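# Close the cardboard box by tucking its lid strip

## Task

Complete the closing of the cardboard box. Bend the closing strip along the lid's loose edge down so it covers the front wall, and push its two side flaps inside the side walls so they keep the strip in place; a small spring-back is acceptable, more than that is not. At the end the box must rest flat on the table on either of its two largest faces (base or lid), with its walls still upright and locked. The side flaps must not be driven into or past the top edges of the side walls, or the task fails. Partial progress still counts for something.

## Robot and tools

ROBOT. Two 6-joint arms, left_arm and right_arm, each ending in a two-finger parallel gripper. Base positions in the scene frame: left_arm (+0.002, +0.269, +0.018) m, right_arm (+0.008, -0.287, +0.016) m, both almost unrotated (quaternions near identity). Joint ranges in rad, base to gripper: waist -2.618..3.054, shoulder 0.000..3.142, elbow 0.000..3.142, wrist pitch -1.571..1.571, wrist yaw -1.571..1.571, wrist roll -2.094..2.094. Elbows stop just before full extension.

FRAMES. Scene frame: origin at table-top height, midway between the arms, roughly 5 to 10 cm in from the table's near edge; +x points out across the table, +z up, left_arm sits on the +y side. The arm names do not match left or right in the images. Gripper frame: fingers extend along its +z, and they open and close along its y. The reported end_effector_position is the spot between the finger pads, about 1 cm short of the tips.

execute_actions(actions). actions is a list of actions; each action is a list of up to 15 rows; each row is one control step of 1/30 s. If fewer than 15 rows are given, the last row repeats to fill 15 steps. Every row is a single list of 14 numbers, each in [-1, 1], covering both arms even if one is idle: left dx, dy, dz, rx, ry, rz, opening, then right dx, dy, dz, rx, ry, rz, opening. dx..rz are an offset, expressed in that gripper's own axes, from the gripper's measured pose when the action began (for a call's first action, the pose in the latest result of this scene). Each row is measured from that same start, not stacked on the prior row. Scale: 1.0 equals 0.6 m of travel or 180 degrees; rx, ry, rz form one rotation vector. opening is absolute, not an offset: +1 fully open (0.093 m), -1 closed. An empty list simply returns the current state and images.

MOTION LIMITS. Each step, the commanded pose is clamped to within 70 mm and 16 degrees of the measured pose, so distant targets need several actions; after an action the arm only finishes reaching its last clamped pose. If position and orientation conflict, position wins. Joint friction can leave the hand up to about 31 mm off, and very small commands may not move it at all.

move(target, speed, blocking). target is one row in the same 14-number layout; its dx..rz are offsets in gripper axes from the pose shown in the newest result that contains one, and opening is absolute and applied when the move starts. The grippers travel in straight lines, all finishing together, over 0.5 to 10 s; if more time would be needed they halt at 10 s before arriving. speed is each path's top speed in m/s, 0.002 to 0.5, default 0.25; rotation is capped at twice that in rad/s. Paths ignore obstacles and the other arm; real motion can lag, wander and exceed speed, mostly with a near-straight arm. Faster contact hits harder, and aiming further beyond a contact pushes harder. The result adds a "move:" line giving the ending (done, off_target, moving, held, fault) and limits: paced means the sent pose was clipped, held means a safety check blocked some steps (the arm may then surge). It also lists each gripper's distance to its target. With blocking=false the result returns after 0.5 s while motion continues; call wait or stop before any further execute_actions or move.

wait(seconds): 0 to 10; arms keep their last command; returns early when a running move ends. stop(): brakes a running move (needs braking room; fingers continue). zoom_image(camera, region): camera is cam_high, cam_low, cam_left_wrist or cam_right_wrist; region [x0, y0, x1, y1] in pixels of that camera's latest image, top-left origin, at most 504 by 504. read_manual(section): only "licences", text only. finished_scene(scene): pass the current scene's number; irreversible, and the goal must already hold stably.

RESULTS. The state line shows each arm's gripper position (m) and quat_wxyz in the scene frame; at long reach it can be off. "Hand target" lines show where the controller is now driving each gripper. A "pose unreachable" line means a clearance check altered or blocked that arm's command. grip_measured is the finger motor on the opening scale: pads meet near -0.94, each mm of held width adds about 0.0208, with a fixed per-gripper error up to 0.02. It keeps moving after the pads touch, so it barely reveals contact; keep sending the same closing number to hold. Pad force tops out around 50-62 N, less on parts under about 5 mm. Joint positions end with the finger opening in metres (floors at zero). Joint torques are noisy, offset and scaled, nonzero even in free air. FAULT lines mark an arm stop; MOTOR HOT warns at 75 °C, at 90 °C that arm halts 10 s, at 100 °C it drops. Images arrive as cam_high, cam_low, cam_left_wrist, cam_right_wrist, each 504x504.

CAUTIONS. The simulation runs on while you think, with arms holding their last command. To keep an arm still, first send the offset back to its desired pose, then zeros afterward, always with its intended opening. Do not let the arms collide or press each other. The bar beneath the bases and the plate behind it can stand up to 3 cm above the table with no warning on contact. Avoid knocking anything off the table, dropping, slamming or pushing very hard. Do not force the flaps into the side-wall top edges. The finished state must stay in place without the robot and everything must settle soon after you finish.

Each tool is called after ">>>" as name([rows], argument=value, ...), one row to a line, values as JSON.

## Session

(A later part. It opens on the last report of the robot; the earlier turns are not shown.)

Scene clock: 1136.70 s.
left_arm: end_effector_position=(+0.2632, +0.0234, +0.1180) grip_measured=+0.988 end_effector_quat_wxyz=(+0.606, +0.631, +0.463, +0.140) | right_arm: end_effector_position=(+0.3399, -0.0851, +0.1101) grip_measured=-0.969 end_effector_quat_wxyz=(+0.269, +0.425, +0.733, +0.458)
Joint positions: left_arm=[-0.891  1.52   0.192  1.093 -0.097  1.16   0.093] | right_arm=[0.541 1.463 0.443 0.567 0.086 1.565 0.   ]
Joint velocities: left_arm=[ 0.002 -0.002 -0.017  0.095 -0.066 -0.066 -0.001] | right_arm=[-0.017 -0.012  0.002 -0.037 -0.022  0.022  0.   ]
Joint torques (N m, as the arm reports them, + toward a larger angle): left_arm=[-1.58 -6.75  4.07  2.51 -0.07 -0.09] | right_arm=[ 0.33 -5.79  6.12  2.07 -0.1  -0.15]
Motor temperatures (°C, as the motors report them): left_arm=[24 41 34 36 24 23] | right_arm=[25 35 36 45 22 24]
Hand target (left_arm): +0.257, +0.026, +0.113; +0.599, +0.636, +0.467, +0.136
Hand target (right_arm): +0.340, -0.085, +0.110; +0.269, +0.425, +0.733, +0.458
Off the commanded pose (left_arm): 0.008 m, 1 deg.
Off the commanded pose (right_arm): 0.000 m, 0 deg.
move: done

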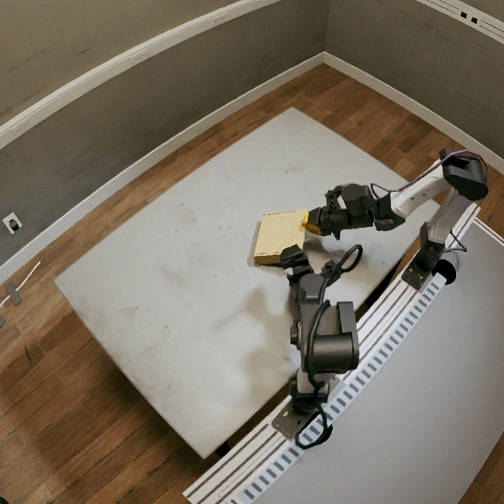

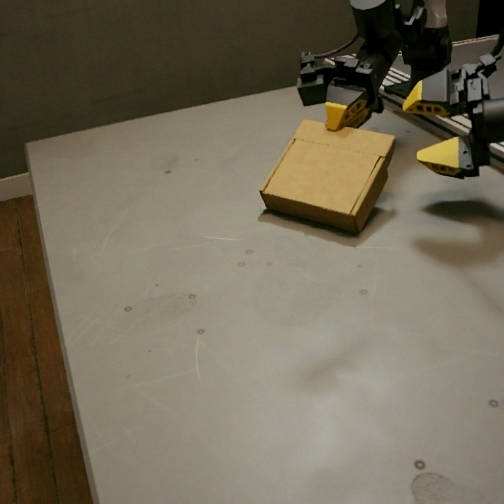

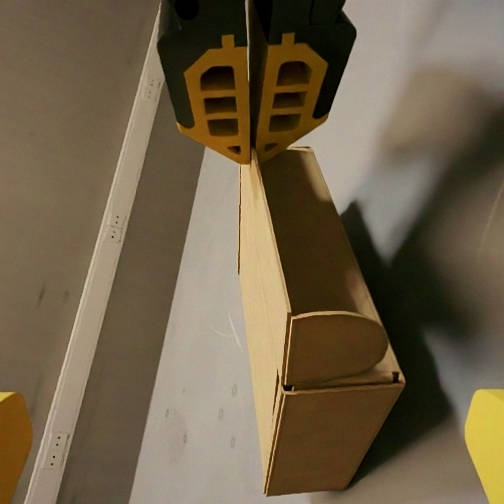

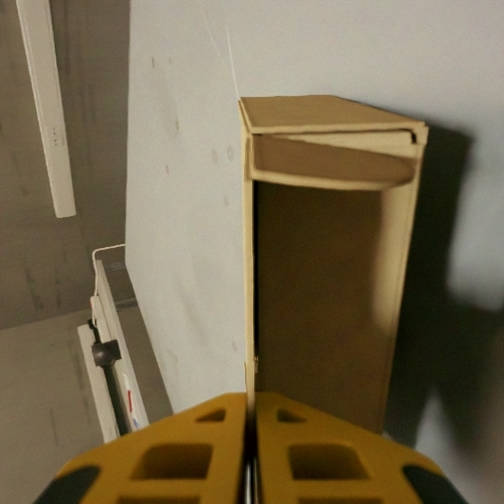

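>>> execute_actions(actions=[])

Scene clock: 1158.30 s.
left_arm: end_effector_position=(+0.2632, +0.0235, +0.1176) grip_measured=+0.988 end_effector_quat_wxyz=(+0.606, +0.631, +0.463, +0.140) | right_arm: end_effector_position=(+0.3399, -0.0851, +0.1101) grip_measured=-0.969 end_effector_quat_wxyz=(+0.269, +0.425, +0.733, +0.458)
Joint positions: left_arm=[-0.891  1.52   0.192  1.092 -0.098  1.16   0.093] | right_arm=[0.541 1.463 0.443 0.567 0.086 1.565 0.   ]
Joint velocities: left_arm=[ 0.007  0.007 -0.007  0.022 -0.022 -0.022 -0.   ] | right_arm=[ 0.002 -0.002 -0.002 -0.007 -0.007  0.007  0.   ]
Joint torques (N m, as the arm reports them, + toward a larger angle): left_arm=[-1.64 -6.65  4.04  2.5  -0.09 -0.07] | right_arm=[ 0.13 -5.8   6.29  2.09 -0.08 -0.11]
Motor temperatures (°C, as the motors report them): left_arm=[24 40 34 36 24 23] | right_arm=[25 35 36 45 22 24]
Hand target (left_arm): +0.257, +0.026, +0.113; +0.599, +0.636, +0.467, +0.136
Hand target (right_arm): +0.340, -0.085, +0.110; +0.269, +0.425, +0.733, +0.458
Off the commanded pose (left_arm): 0.008 m, 1 deg.
Off the commanded pose (right_arm): 0.000 m, 0 deg.

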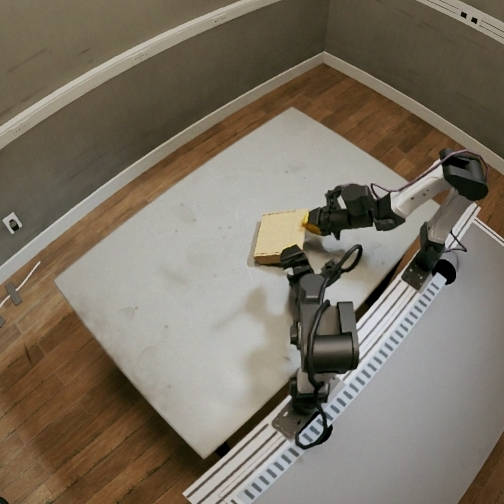

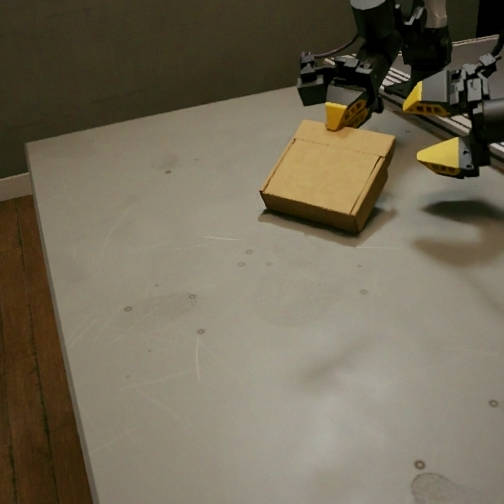

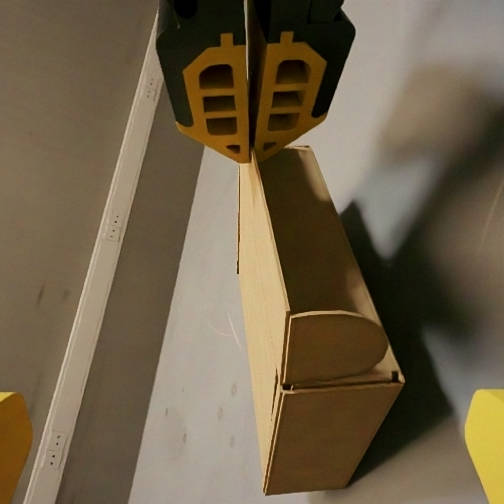

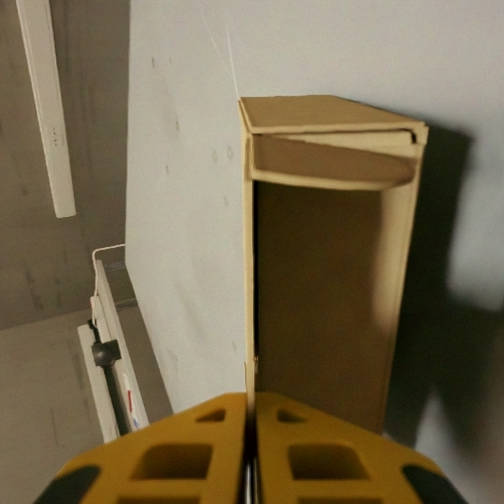

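>>> zoom_image(camera="cam_right_wrist", region=[220, 80, 440, 220])

>>> zoom_image(camera="cam_left_wrist", region=[240, 280, 440, 440])

Region (220, 80, 440, 220) of cam_right_wrist's 504x504 image, scaled by 2.291, with more detail than that image has; it fills the top 321 rows of this view, and the rest is white.

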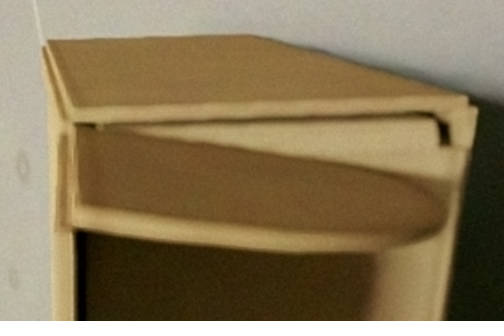

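Region (240, 280, 440, 440) of cam_left_wrist's 504x504 image, scaled by 2.520, with more detail than that image has; it fills the top 403 rows of this view, and the rest is white.

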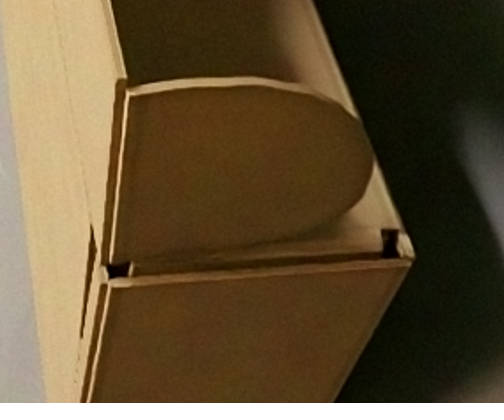

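>>> move(target=[-0.0345,-0.022,0.062,0,0.167,0,-0.3, 0,0,0,0,0,0,-1], speed=0.08)

Scene clock: 1216.63 s.
left_arm: end_effector_position=(+0.2733, -0.0129, +0.1146) grip_measured=-0.298 end_effector_quat_wxyz=(+0.474, +0.568, +0.604, +0.296) | right_arm: end_effector_position=(+0.3399, -0.0851, +0.1101) grip_measured=-0.969 end_effector_quat_wxyz=(+0.269, +0.425, +0.733, +0.458)
Joint positions: left_arm=[-1.226  1.65   0.623  0.424 -0.858  0.853  0.031] | right_arm=[0.541 1.463 0.443 0.567 0.086 1.565 0.   ]
Joint velocities: left_arm=[ 0.007 -0.012  0.027 -0.022 -0.007 -0.007  0.   ] | right_arm=[ 0.007  0.012  0.007  0.022 -0.051 -0.037  0.   ]
Joint torques (N m, as the arm reports them, + toward a larger angle): left_arm=[-1.41 -5.52  8.67  2.02 -0.31 -0.09] | right_arm=[ 0.28 -5.92  6.19  2.11 -0.06 -0.12]
Motor temperatures (°C, as the motors report them): left_arm=[24 39 33 37 24 23] | right_arm=[25 34 37 47 22 24]
Hand target (left_arm): +0.272, -0.017, +0.108; +0.465, +0.575, +0.603, +0.299
Hand target (right_arm): +0.340, -0.085, +0.110; +0.269, +0.425, +0.733, +0.458
Off the commanded pose (left_arm): 0.011 m, 1 deg.
Off the commanded pose (right_arm): 0.000 m, 0 deg.
move: off_target (left_arm)

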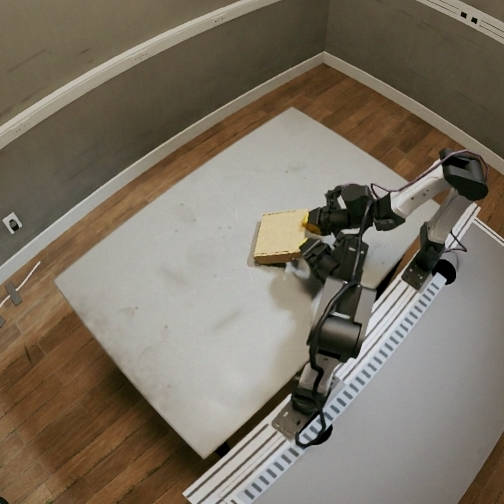

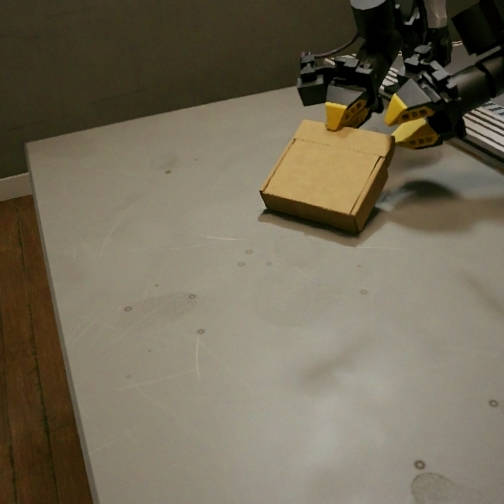

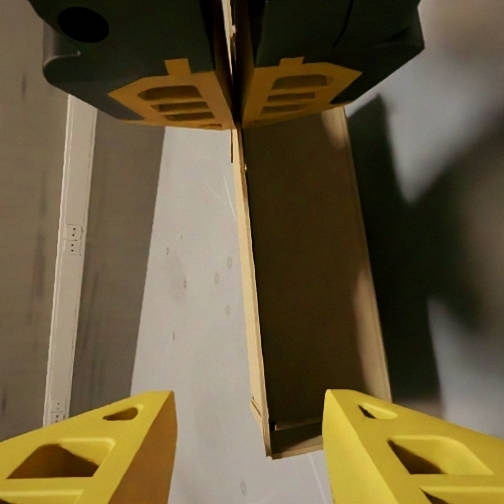

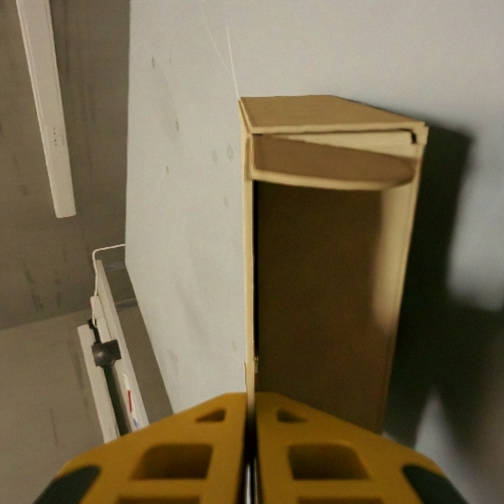

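>>> move(target=[0,-0.006,0.075,0,0,0,-0.3, 0,0,0,0,0,0,-1], speed=0.05)

Scene clock: 1221.83 s.
left_arm: end_effector_position=(+0.3043, -0.0244, +0.1008) grip_measured=-0.298 end_effector_quat_wxyz=(+0.483, +0.568, +0.602, +0.287) | right_arm: end_effector_position=(+0.3432, -0.0905, +0.1107) grip_measured=-0.969 end_effector_quat_wxyz=(+0.283, +0.434, +0.727, +0.451)
Joint positions: left_arm=[-1.141  1.778  0.669  0.575 -0.767  0.923  0.031] | right_arm=[0.541 1.463 0.443 0.57  0.124 1.565 0.   ]
Joint velocities: left_arm=[-0.002 -0.007 -0.002  0.081 -0.037  0.051  0.   ] | right_arm=[ 0.012  0.002  0.007 -0.007  0.051 -0.022  0.   ]
Joint torques (N m, as the arm reports them, + toward a larger angle): left_arm=[ 0.89 -5.96  8.12  2.43 -0.24  0.09] | right_arm=[ 0.27 -5.98  6.09  2.08 -0.38 -0.12]
Motor temperatures (°C, as the motors report them): left_arm=[24 39 34 37 24 23] | right_arm=[25 34 37 47 22 24]
Hand target (left_arm): +0.312, -0.022, +0.094; +0.474, +0.568, +0.604, +0.296
Hand target (right_arm): +0.340, -0.085, +0.110; +0.269, +0.425, +0.733, +0.458
Off the commanded pose (left_arm): 0.011 m, 2 deg.
Off the commanded pose (right_arm): 0.006 m, 2 deg.
move: off_target (left_arm)

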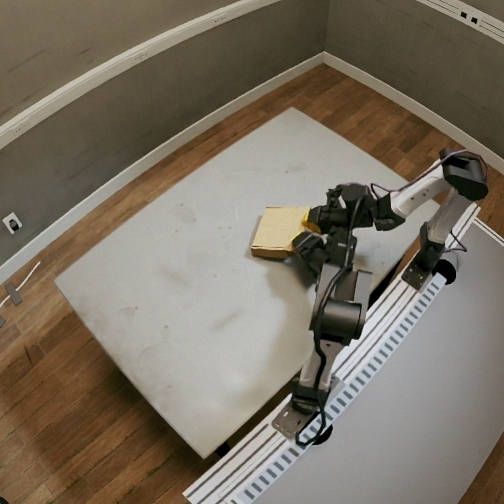

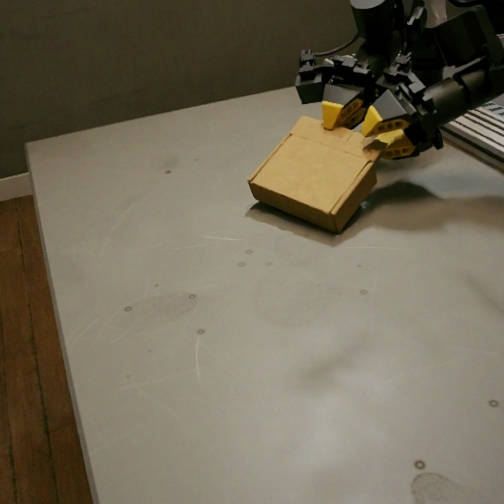

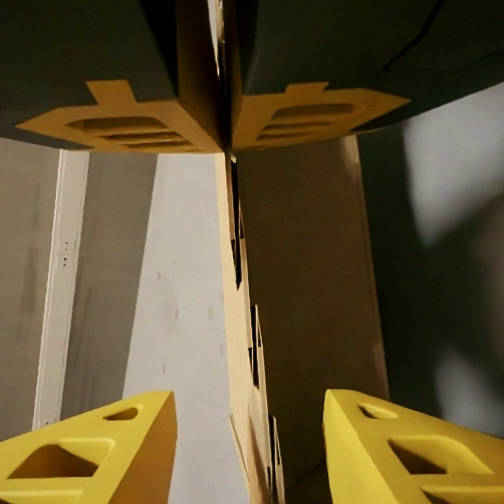

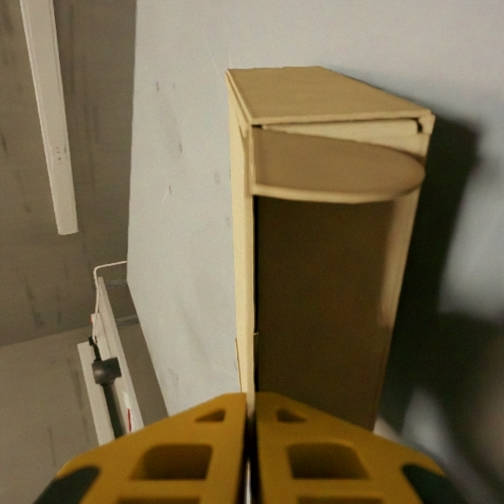

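>>> zoom_image(camera="cam_low", region=[280, 80, 440, 240])

Region (280, 80, 440, 240) of cam_low's 504x504 image, scaled by 3.150, with more detail than that image has.

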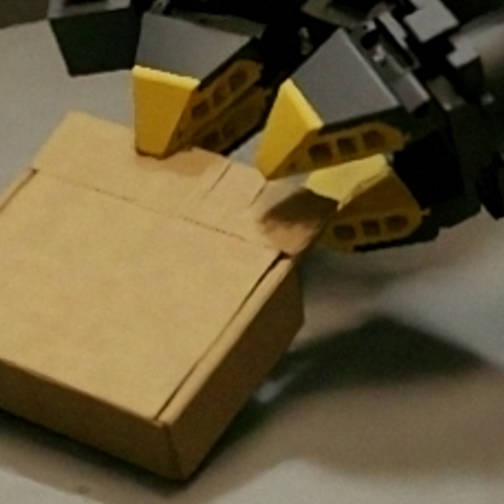

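>>> move(target=[0,0,-0.06,0,0,0,-0.3, 0,0,0,0,0,0,-1], speed=0.05)

>>> zoom_image(camera="cam_low", region=[280, 80, 440, 240])

Scene clock: 1233.83 s.
left_arm: end_effector_position=(+0.2779, -0.0223, +0.1179) grip_measured=-0.298 end_effector_quat_wxyz=(+0.491, +0.562, +0.602, +0.285) | right_arm: end_effector_position=(+0.3439, -0.0914, +0.1112) grip_measured=-0.969 end_effector_quat_wxyz=(+0.286, +0.435, +0.726, +0.450)
Joint positions: left_arm=[-1.219  1.674  0.635  0.485 -0.836  0.866  0.031] | right_arm=[0.541 1.463 0.443 0.572 0.131 1.565 0.   ]
Joint velocities: left_arm=[-0.002  0.007 -0.007 -0.051 -0.022  0.007  0.   ] | right_arm=[-0.002  0.002 -0.007 -0.066 -0.022 -0.022  0.   ]
Joint torques (N m, as the arm reports them, + toward a larger angle): left_arm=[-1.46 -9.38  5.15  2.11 -0.28 -0.1 ] | right_arm=[ 0.23 -5.72  6.09  2.05 -0.11 -0.1 ]
Motor temperatures (°C, as the motors report them): left_arm=[24 39 35 37 24 23] | right_arm=[25 34 37 47 22 24]
Hand target (left_arm): +0.272, -0.017, +0.114; +0.484, +0.568, +0.601, +0.287
Hand target (right_arm): +0.343, -0.090, +0.111; +0.283, +0.434, +0.727, +0.451
Off the commanded pose (left_arm): 0.009 m, 1 deg.
Off the commanded pose (right_arm): 0.001 m, 0 deg.
move: done

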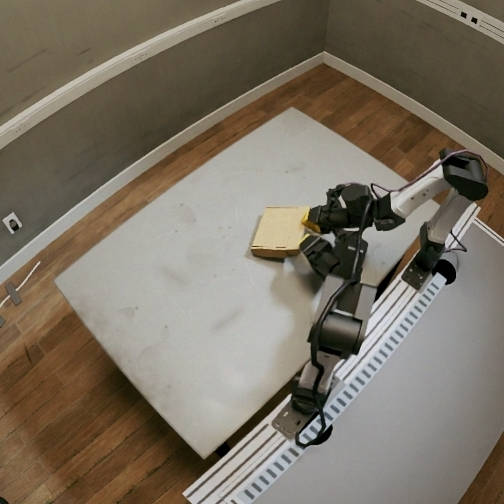

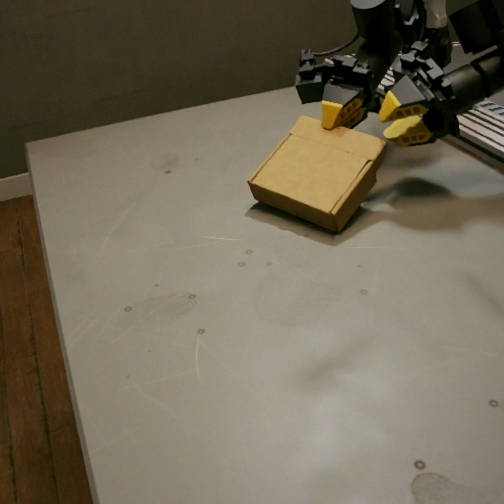

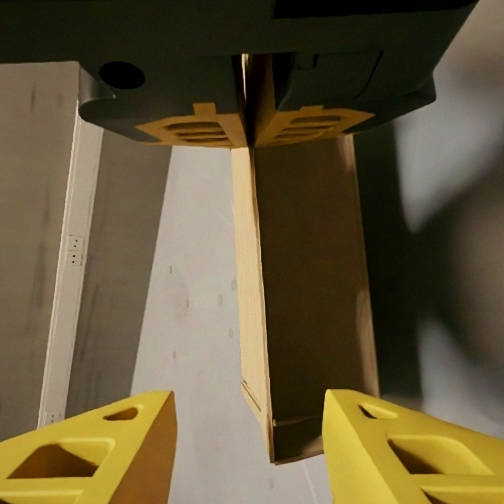

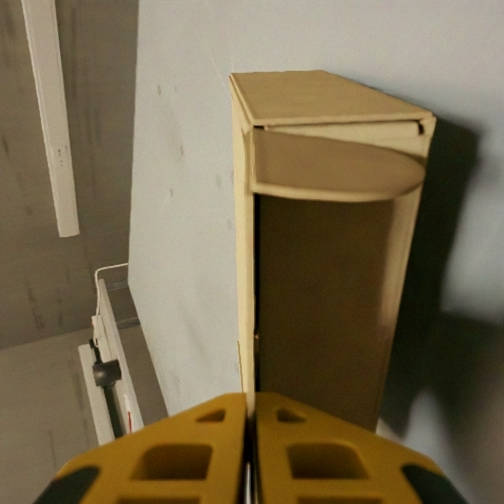

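Region (280, 80, 440, 240) of cam_low's 504x504 image, scaled by 3.150, with more detail than that image has.

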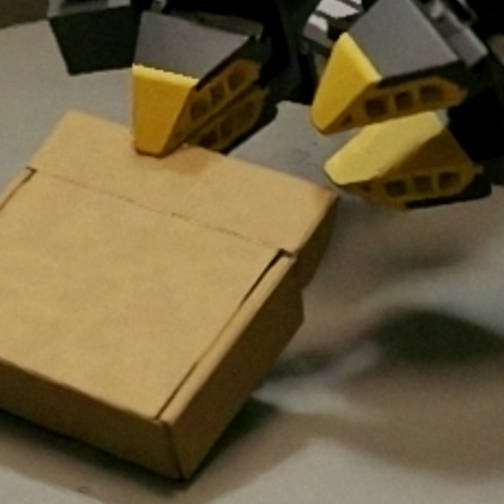

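>>> move(target=[0.08,0.03,-0.15,0,0,0,-0.3, 0,0.07,-0.05,0.17,0,0,-1], speed=0.06)

Scene clock: 1265.37 s.
left_arm: end_effector_position=(+0.2138, +0.0415, +0.1576) grip_measured=-0.298 end_effector_quat_wxyz=(+0.497, +0.556, +0.603, +0.282) | right_arm: end_effector_position=(+0.3372, -0.0982, +0.1601) grip_measured=-0.969 end_effector_quat_wxyz=(+0.169, +0.496, +0.816, +0.243)
Joint positions: left_arm=[-1.376  1.19   0.46   0.08  -0.968  0.722  0.031] | right_arm=[ 0.541  1.473  1.101 -0.605  0.131  1.631  0.   ]
Joint velocities: left_arm=[ 0.002  0.007 -0.002 -0.022 -0.007  0.051 -0.   ] | right_arm=[-0.012 -0.012 -0.002 -0.037  0.007 -0.007  0.   ]
Joint torques (N m, as the arm reports them, + toward a larger angle): left_arm=[-1.36 -5.43  6.17  1.98 -0.38 -0.11] | right_arm=[ 1.25 -5.73  8.48  1.28  0.03 -0.07]
Motor temperatures (°C, as the motors report them): left_arm=[24 41 35 36 24 23] | right_arm=[25 34 38 47 22 24]
Hand target (left_arm): +0.210, +0.048, +0.152; +0.492, +0.561, +0.601, +0.285
Hand target (right_arm): +0.337, -0.093, +0.161; +0.166, +0.494, +0.819, +0.241
Off the commanded pose (left_arm): 0.008 m, 1 deg.
Off the commanded pose (right_arm): 0.005 m, 1 deg.
move: done

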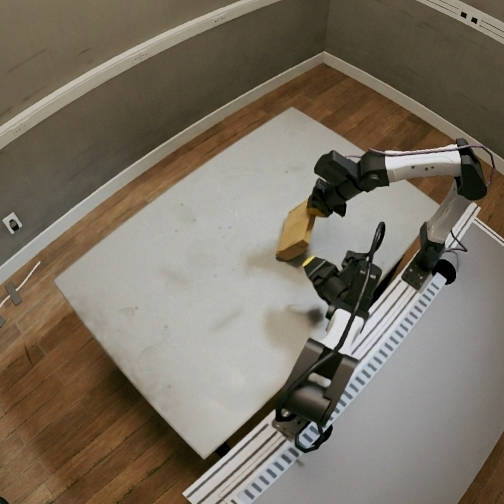

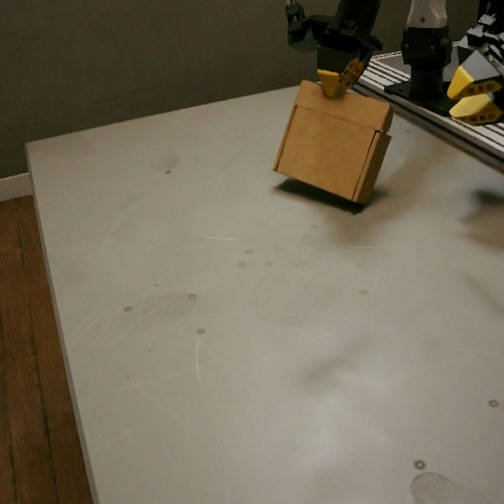

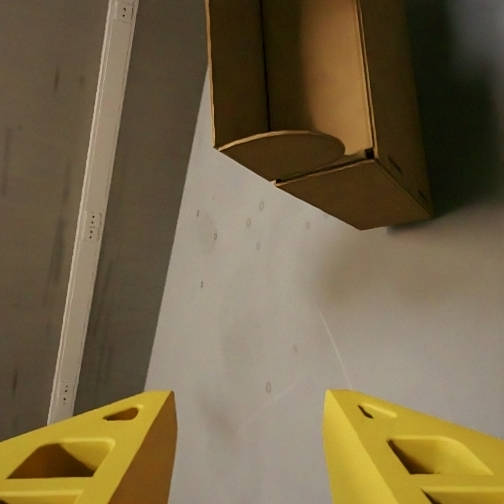

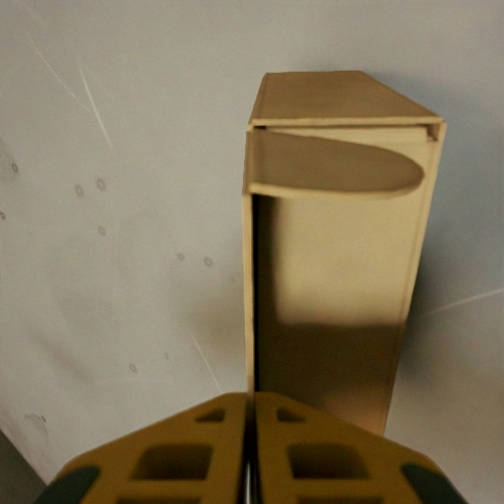

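>>> move(target=[0,0,0,0,0,0,-0.3, 0,0.028,-0.041,0.19,0,0,-1], speed=0.06)

Scene clock: 1275.90 s.
left_arm: end_effector_position=(+0.2137, +0.0416, +0.1575) grip_measured=-0.298 end_effector_quat_wxyz=(+0.497, +0.556, +0.603, +0.282) | right_arm: end_effector_position=(+0.3364, -0.0971, +0.1878) grip_measured=-0.970 end_effector_quat_wxyz=(+0.035, +0.516, +0.856, -0.001)
Joint positions: left_arm=[-1.377  1.19   0.46   0.079 -0.968  0.721  0.031] | right_arm=[ 0.535  1.992  1.983 -1.538  0.102  1.668  0.   ]
Joint velocities: left_arm=[ 0.022  0.007 -0.002 -0.022 -0.007  0.022 -0.   ] | right_arm=[ 0.007 -0.002 -0.007  0.066 -0.095  0.022  0.   ]
Joint torques (N m, as the arm reports them, + toward a larger angle): left_arm=[-0.65 -3.76  8.14  2.19 -0.3  -0.02] | right_arm=[-0.33 -9.61  7.39  0.1  -0.18  0.  ]
Motor temperatures (°C, as the motors report them): left_arm=[24 40 35 36 24 23] | right_arm=[25 34 39 44 22 24]
Hand target (left_arm): +0.214, +0.041, +0.158; +0.497, +0.556, +0.603, +0.282
Hand target (right_arm): +0.338, -0.097, +0.186; +0.025, +0.522, +0.853, -0.004
Off the commanded pose (left_arm): 0.000 m, 0 deg.
Off the commanded pose (right_arm): 0.002 m, 2 deg.
joint sent to its limit (right arm) — the command would take joint 4 (wrist pitch) past its lower limit, so that joint was sent only as far as its limit.
move: done

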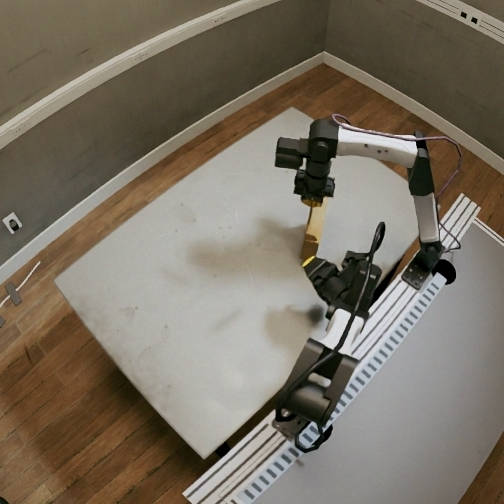

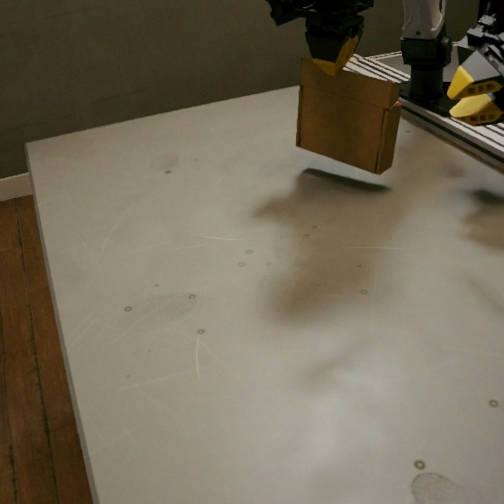

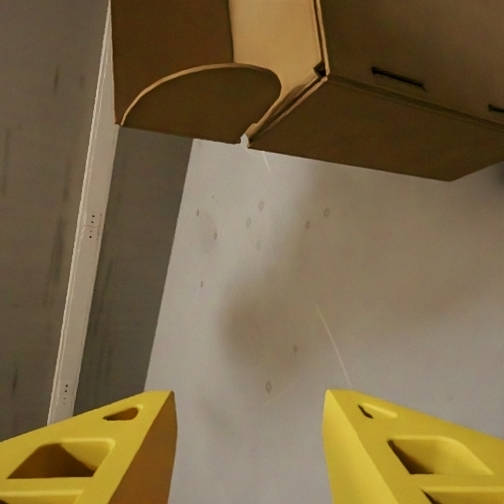

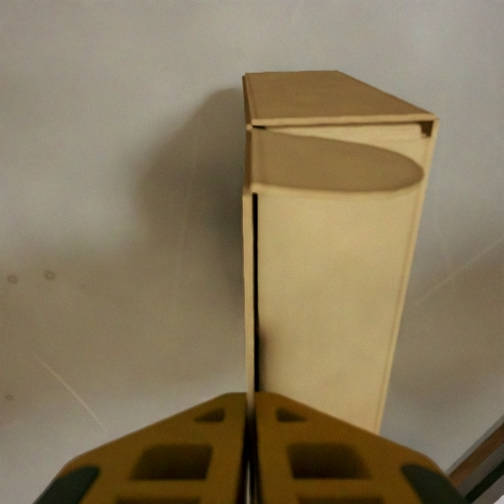

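>>> move(target=[0.12,0.05,-0.08,0,0,0,-0.3, 0,0,0,0,0,0,-1], speed=0.1)

>>> move(target=[0,0,0,0,0,0,-0.3, 0.0825,-0.024,0.02,0,0.055,0.078,-1], speed=0.05)

Scene clock: 1291.20 s.
left_arm: end_effector_position=(+0.1935, +0.1250, +0.1847) grip_measured=-0.298 end_effector_quat_wxyz=(+0.500, +0.551, +0.604, +0.285) | right_arm: end_effector_position=(+0.3361, -0.0973, +0.1878) grip_measured=-0.970 end_effector_quat_wxyz=(+0.034, +0.516, +0.856, -0.002)
Joint positions: left_arm=[-1.357  0.628  0.375 -0.372 -0.962  0.743  0.031] | right_arm=[ 0.535  1.992  1.983 -1.54   0.102  1.668  0.   ]
Joint velocities: left_arm=[ 0.007 -0.007  0.007 -0.037  0.037 -0.037 -0.   ] | right_arm=[-0.007  0.007 -0.007 -0.007  0.007 -0.051  0.   ]
Joint torques (N m, as the arm reports them, + toward a larger angle): left_arm=[-1.07 -1.69  7.61  1.96 -0.26 -0.11] | right_arm=[  0.23 -11.05   6.04   0.22   0.    -0.04]
Motor temperatures (°C, as the motors report them): left_arm=[24 38 36 36 24 23] | right_arm=[25 37 40 40 22 24]
Hand target (left_arm): +0.191, +0.128, +0.179; +0.497, +0.556, +0.603, +0.283
Hand target (right_arm): +0.336, -0.097, +0.188; +0.035, +0.516, +0.856, -0.001
Off the commanded pose (left_arm): 0.006 m, 1 deg.
Off the commanded pose (right_arm): 0.000 m, 0 deg.
move: done

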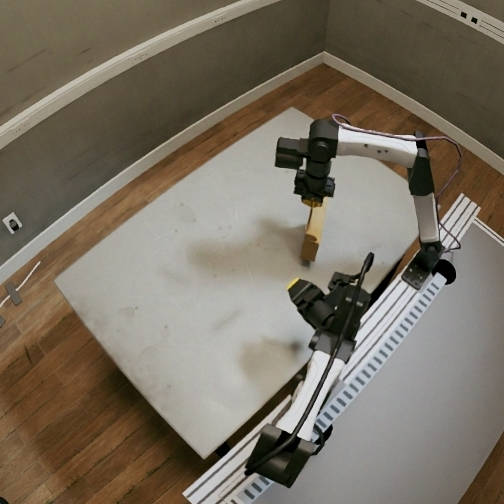

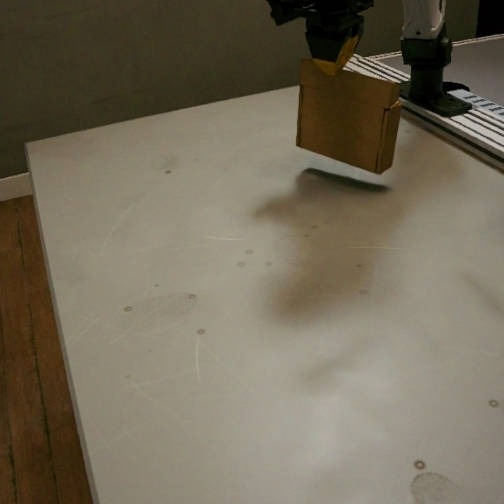

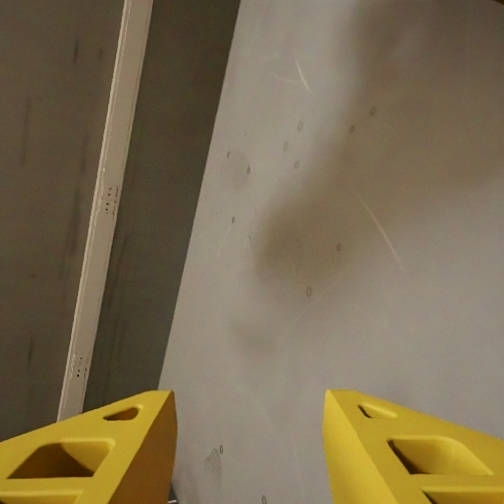

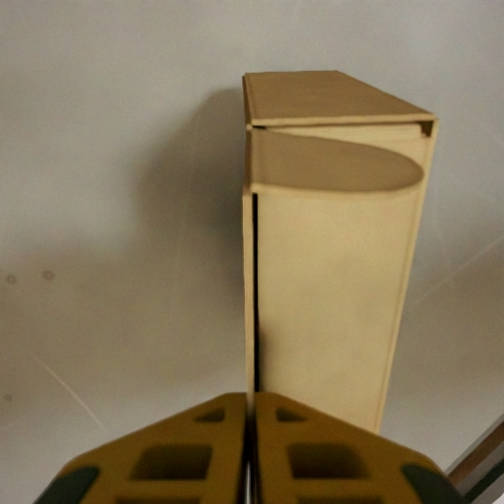

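Scene clock: 1294.50 s.
left_arm: end_effector_position=(+0.1935, +0.1250, +0.1847) grip_measured=-0.298 end_effector_quat_wxyz=(+0.500, +0.551, +0.604, +0.285) | right_arm: end_effector_position=(+0.3077, -0.0667, +0.1767) grip_measured=-0.970 end_effector_quat_wxyz=(-0.032, +0.618, +0.785, +0.045)
Joint positions: left_arm=[-1.357  0.628  0.375 -0.372 -0.962  0.743  0.031] | right_arm=[ 0.577  1.908  1.817 -1.414 -0.047  1.962  0.   ]
Joint velocities: left_arm=[-0.007  0.002 -0.007 -0.022 -0.037 -0.051 -0.   ] | right_arm=[-0.007 -0.007  0.002  0.022 -0.066  0.022  0.   ]
Joint torques (N m, as the arm reports them, + toward a larger angle): left_arm=[-0.62  0.33  8.83  2.22 -0.26  0.  ] | right_arm=[  1.64 -11.26   4.57   0.35  -0.21  -0.04]
Motor temperatures (°C, as the motors report them): left_arm=[24 38 37 36 24 23] | right_arm=[25 38 39 40 22 24]
Hand target (left_arm): +0.194, +0.125, +0.185; +0.500, +0.551, +0.604, +0.285
Hand target (right_arm): +0.300, -0.061, +0.173; -0.041, +0.615, +0.786, +0.046
Off the commanded pose (left_arm): 0.000 m, 0 deg.
Off the commanded pose (right_arm): 0.010 m, 1 deg.
move: done

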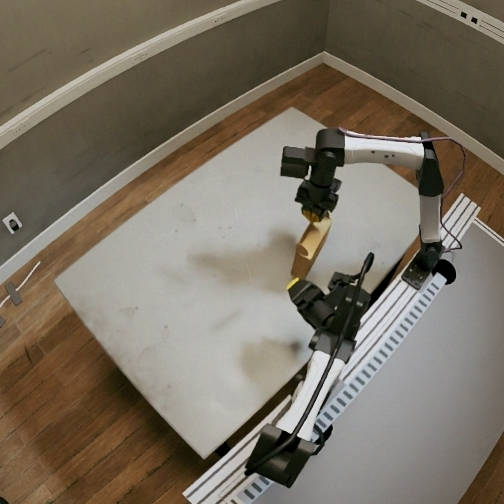

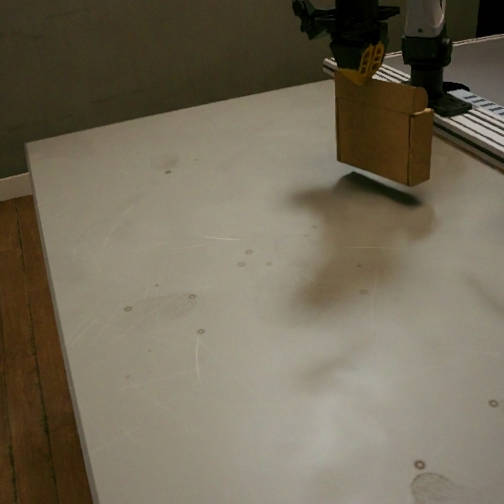

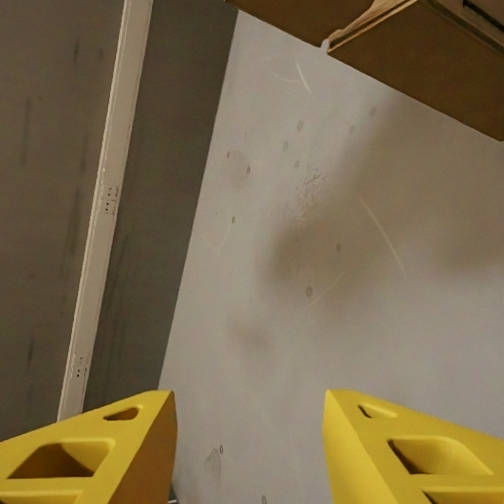

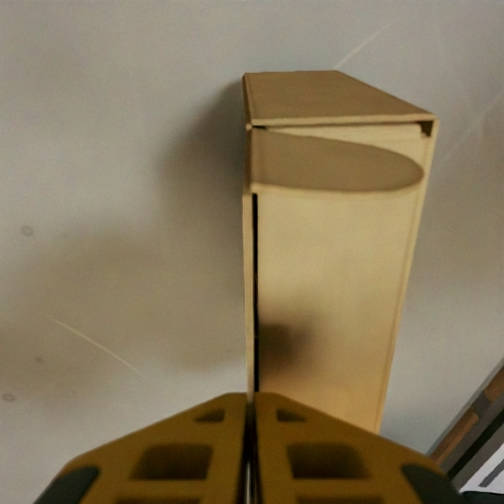

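Lower ~2 cm.

>>> move(target=[0,0,0,0,0,0,-0.3, -0.004,0,0.04,0,0,0,-1], speed=0.02)

>>> zoom_image(camera="cam_low", region=[300, 40, 480, 220])

Scene clock: 1300.00 s.
left_arm: end_effector_position=(+0.1935, +0.1250, +0.1847) grip_measured=-0.298 end_effector_quat_wxyz=(+0.500, +0.551, +0.604, +0.285) | right_arm: end_effector_position=(+0.3095, -0.0642, +0.1570) grip_measured=-0.970 end_effector_quat_wxyz=(-0.032, +0.619, +0.784, +0.047)
Joint positions: left_arm=[-1.357  0.628  0.375 -0.372 -0.962  0.743  0.031] | right_arm=[ 0.577  1.908  1.738 -1.332 -0.048  1.965  0.   ]
Joint velocities: left_arm=[ 0.002 -0.002  0.002 -0.007  0.037  0.051  0.   ] | right_arm=[ 0.007 -0.002 -0.007  0.007  0.007  0.022  0.   ]
Joint torques (N m, as the arm reports them, + toward a larger angle): left_arm=[-0.8   0.14  8.85  2.23 -0.33  0.  ] | right_arm=[ -0.04 -11.14   4.57   0.39  -0.06  -0.11]
Motor temperatures (°C, as the motors report them): left_arm=[24 37 37 36 24 23] | right_arm=[25 39 39 39 22 24]
Hand target (left_arm): +0.194, +0.125, +0.185; +0.500, +0.551, +0.604, +0.285
Hand target (right_arm): +0.308, -0.066, +0.153; -0.032, +0.618, +0.784, +0.045
Off the commanded pose (left_arm): 0.000 m, 0 deg.
Off the commanded pose (right_arm): 0.005 m, 0 deg.
move: done

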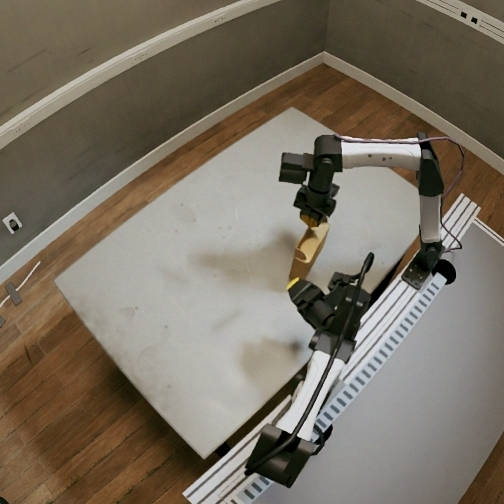

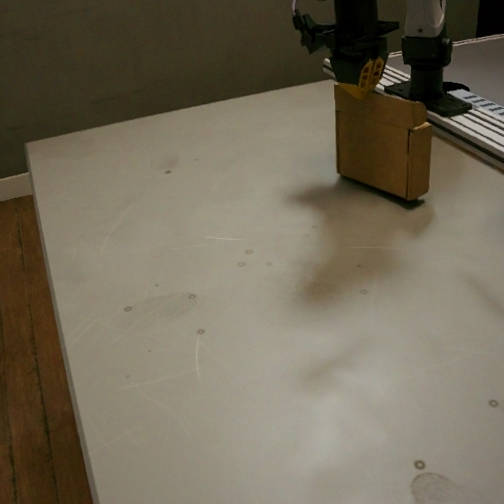

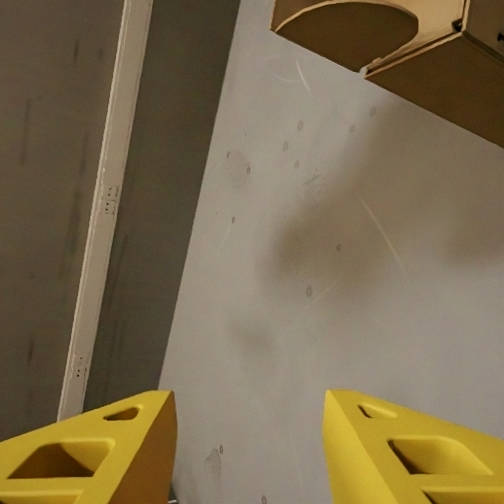

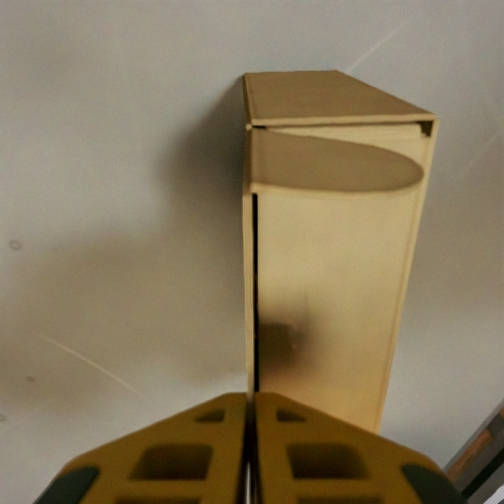

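Region (300, 40, 480, 220) of cam_low's 504x504 image, scaled by 2.800, with more detail than that image has.

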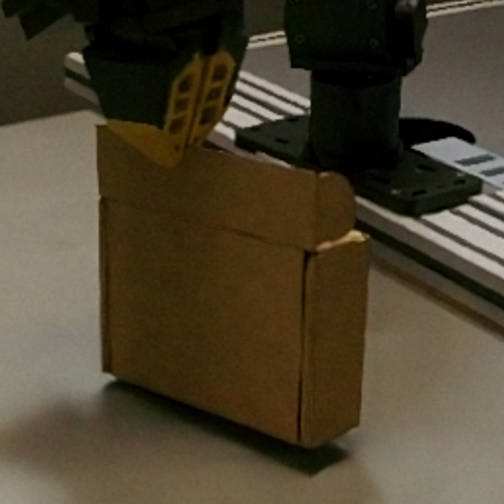

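>>> move(target=[0,0,0,0,0,0,-0.3, 0,0,0.02,0,0,0,-1], speed=0.02)

>>> zoom_image(camera="cam_low", region=[300, 40, 480, 220])

Scene clock: 1304.50 s.
left_arm: end_effector_position=(+0.1935, +0.1250, +0.1847) grip_measured=-0.298 end_effector_quat_wxyz=(+0.500, +0.551, +0.604, +0.285) | right_arm: end_effector_position=(+0.3120, -0.0621, +0.1523) grip_measured=-0.970 end_effector_quat_wxyz=(-0.030, +0.618, +0.784, +0.053)
Joint positions: left_arm=[-1.357  0.628  0.375 -0.372 -0.962  0.743  0.031] | right_arm=[ 0.577  1.908  1.718 -1.3   -0.048  1.965  0.   ]
Joint velocities: left_arm=[-0.017 -0.017 -0.017  0.037 -0.022 -0.007  0.   ] | right_arm=[ 0.002  0.007  0.007 -0.007 -0.022 -0.022  0.   ]
Joint torques (N m, as the arm reports them, + toward a larger angle): left_arm=[-0.59  0.21  8.94  2.22 -0.3  -0.01] | right_arm=[  0.44 -10.45   4.71   0.39  -0.06  -0.05]
Motor temperatures (°C, as the motors report them): left_arm=[24 37 38 36 24 23] | right_arm=[25 39 38 39 22 24]
Hand target (left_arm): +0.194, +0.125, +0.185; +0.500, +0.551, +0.604, +0.285
Hand target (right_arm): +0.309, -0.063, +0.145; -0.032, +0.619, +0.784, +0.047
Off the commanded pose (left_arm): 0.000 m, 0 deg.
Off the commanded pose (right_arm): 0.008 m, 1 deg.
move: done

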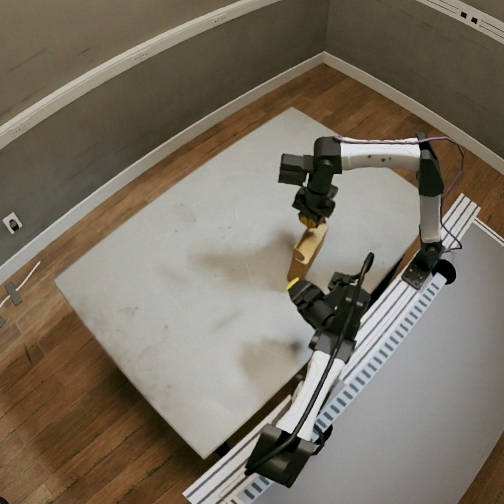

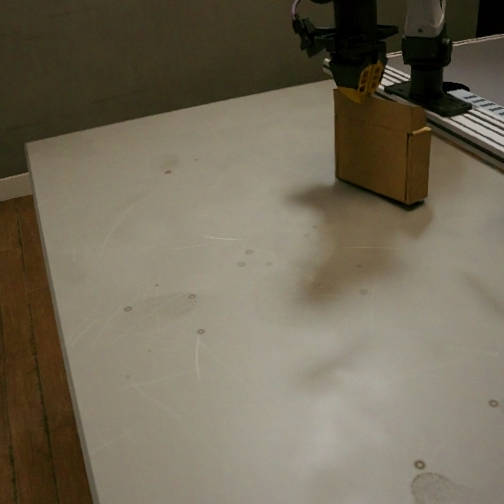

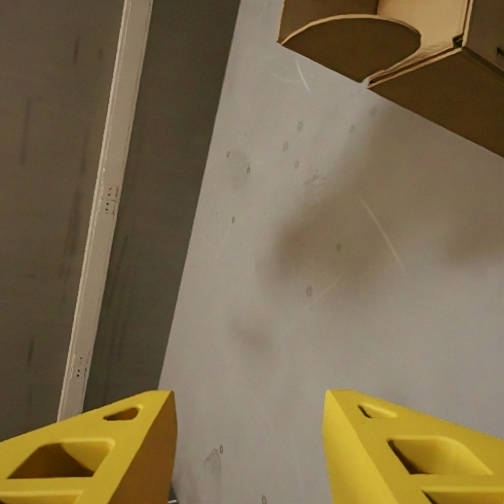

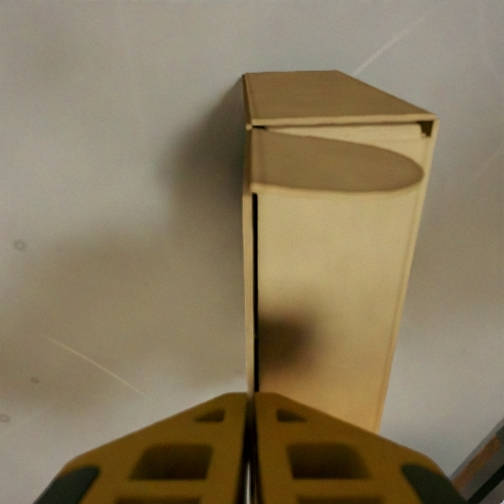

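Region (300, 40, 480, 220) of cam_low's 504x504 image, scaled by 2.800, with more detail than that image has.

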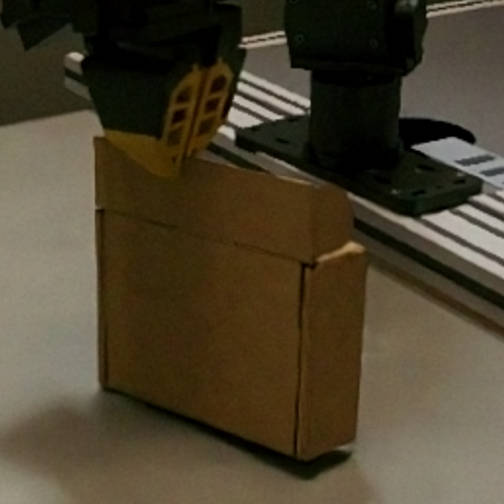

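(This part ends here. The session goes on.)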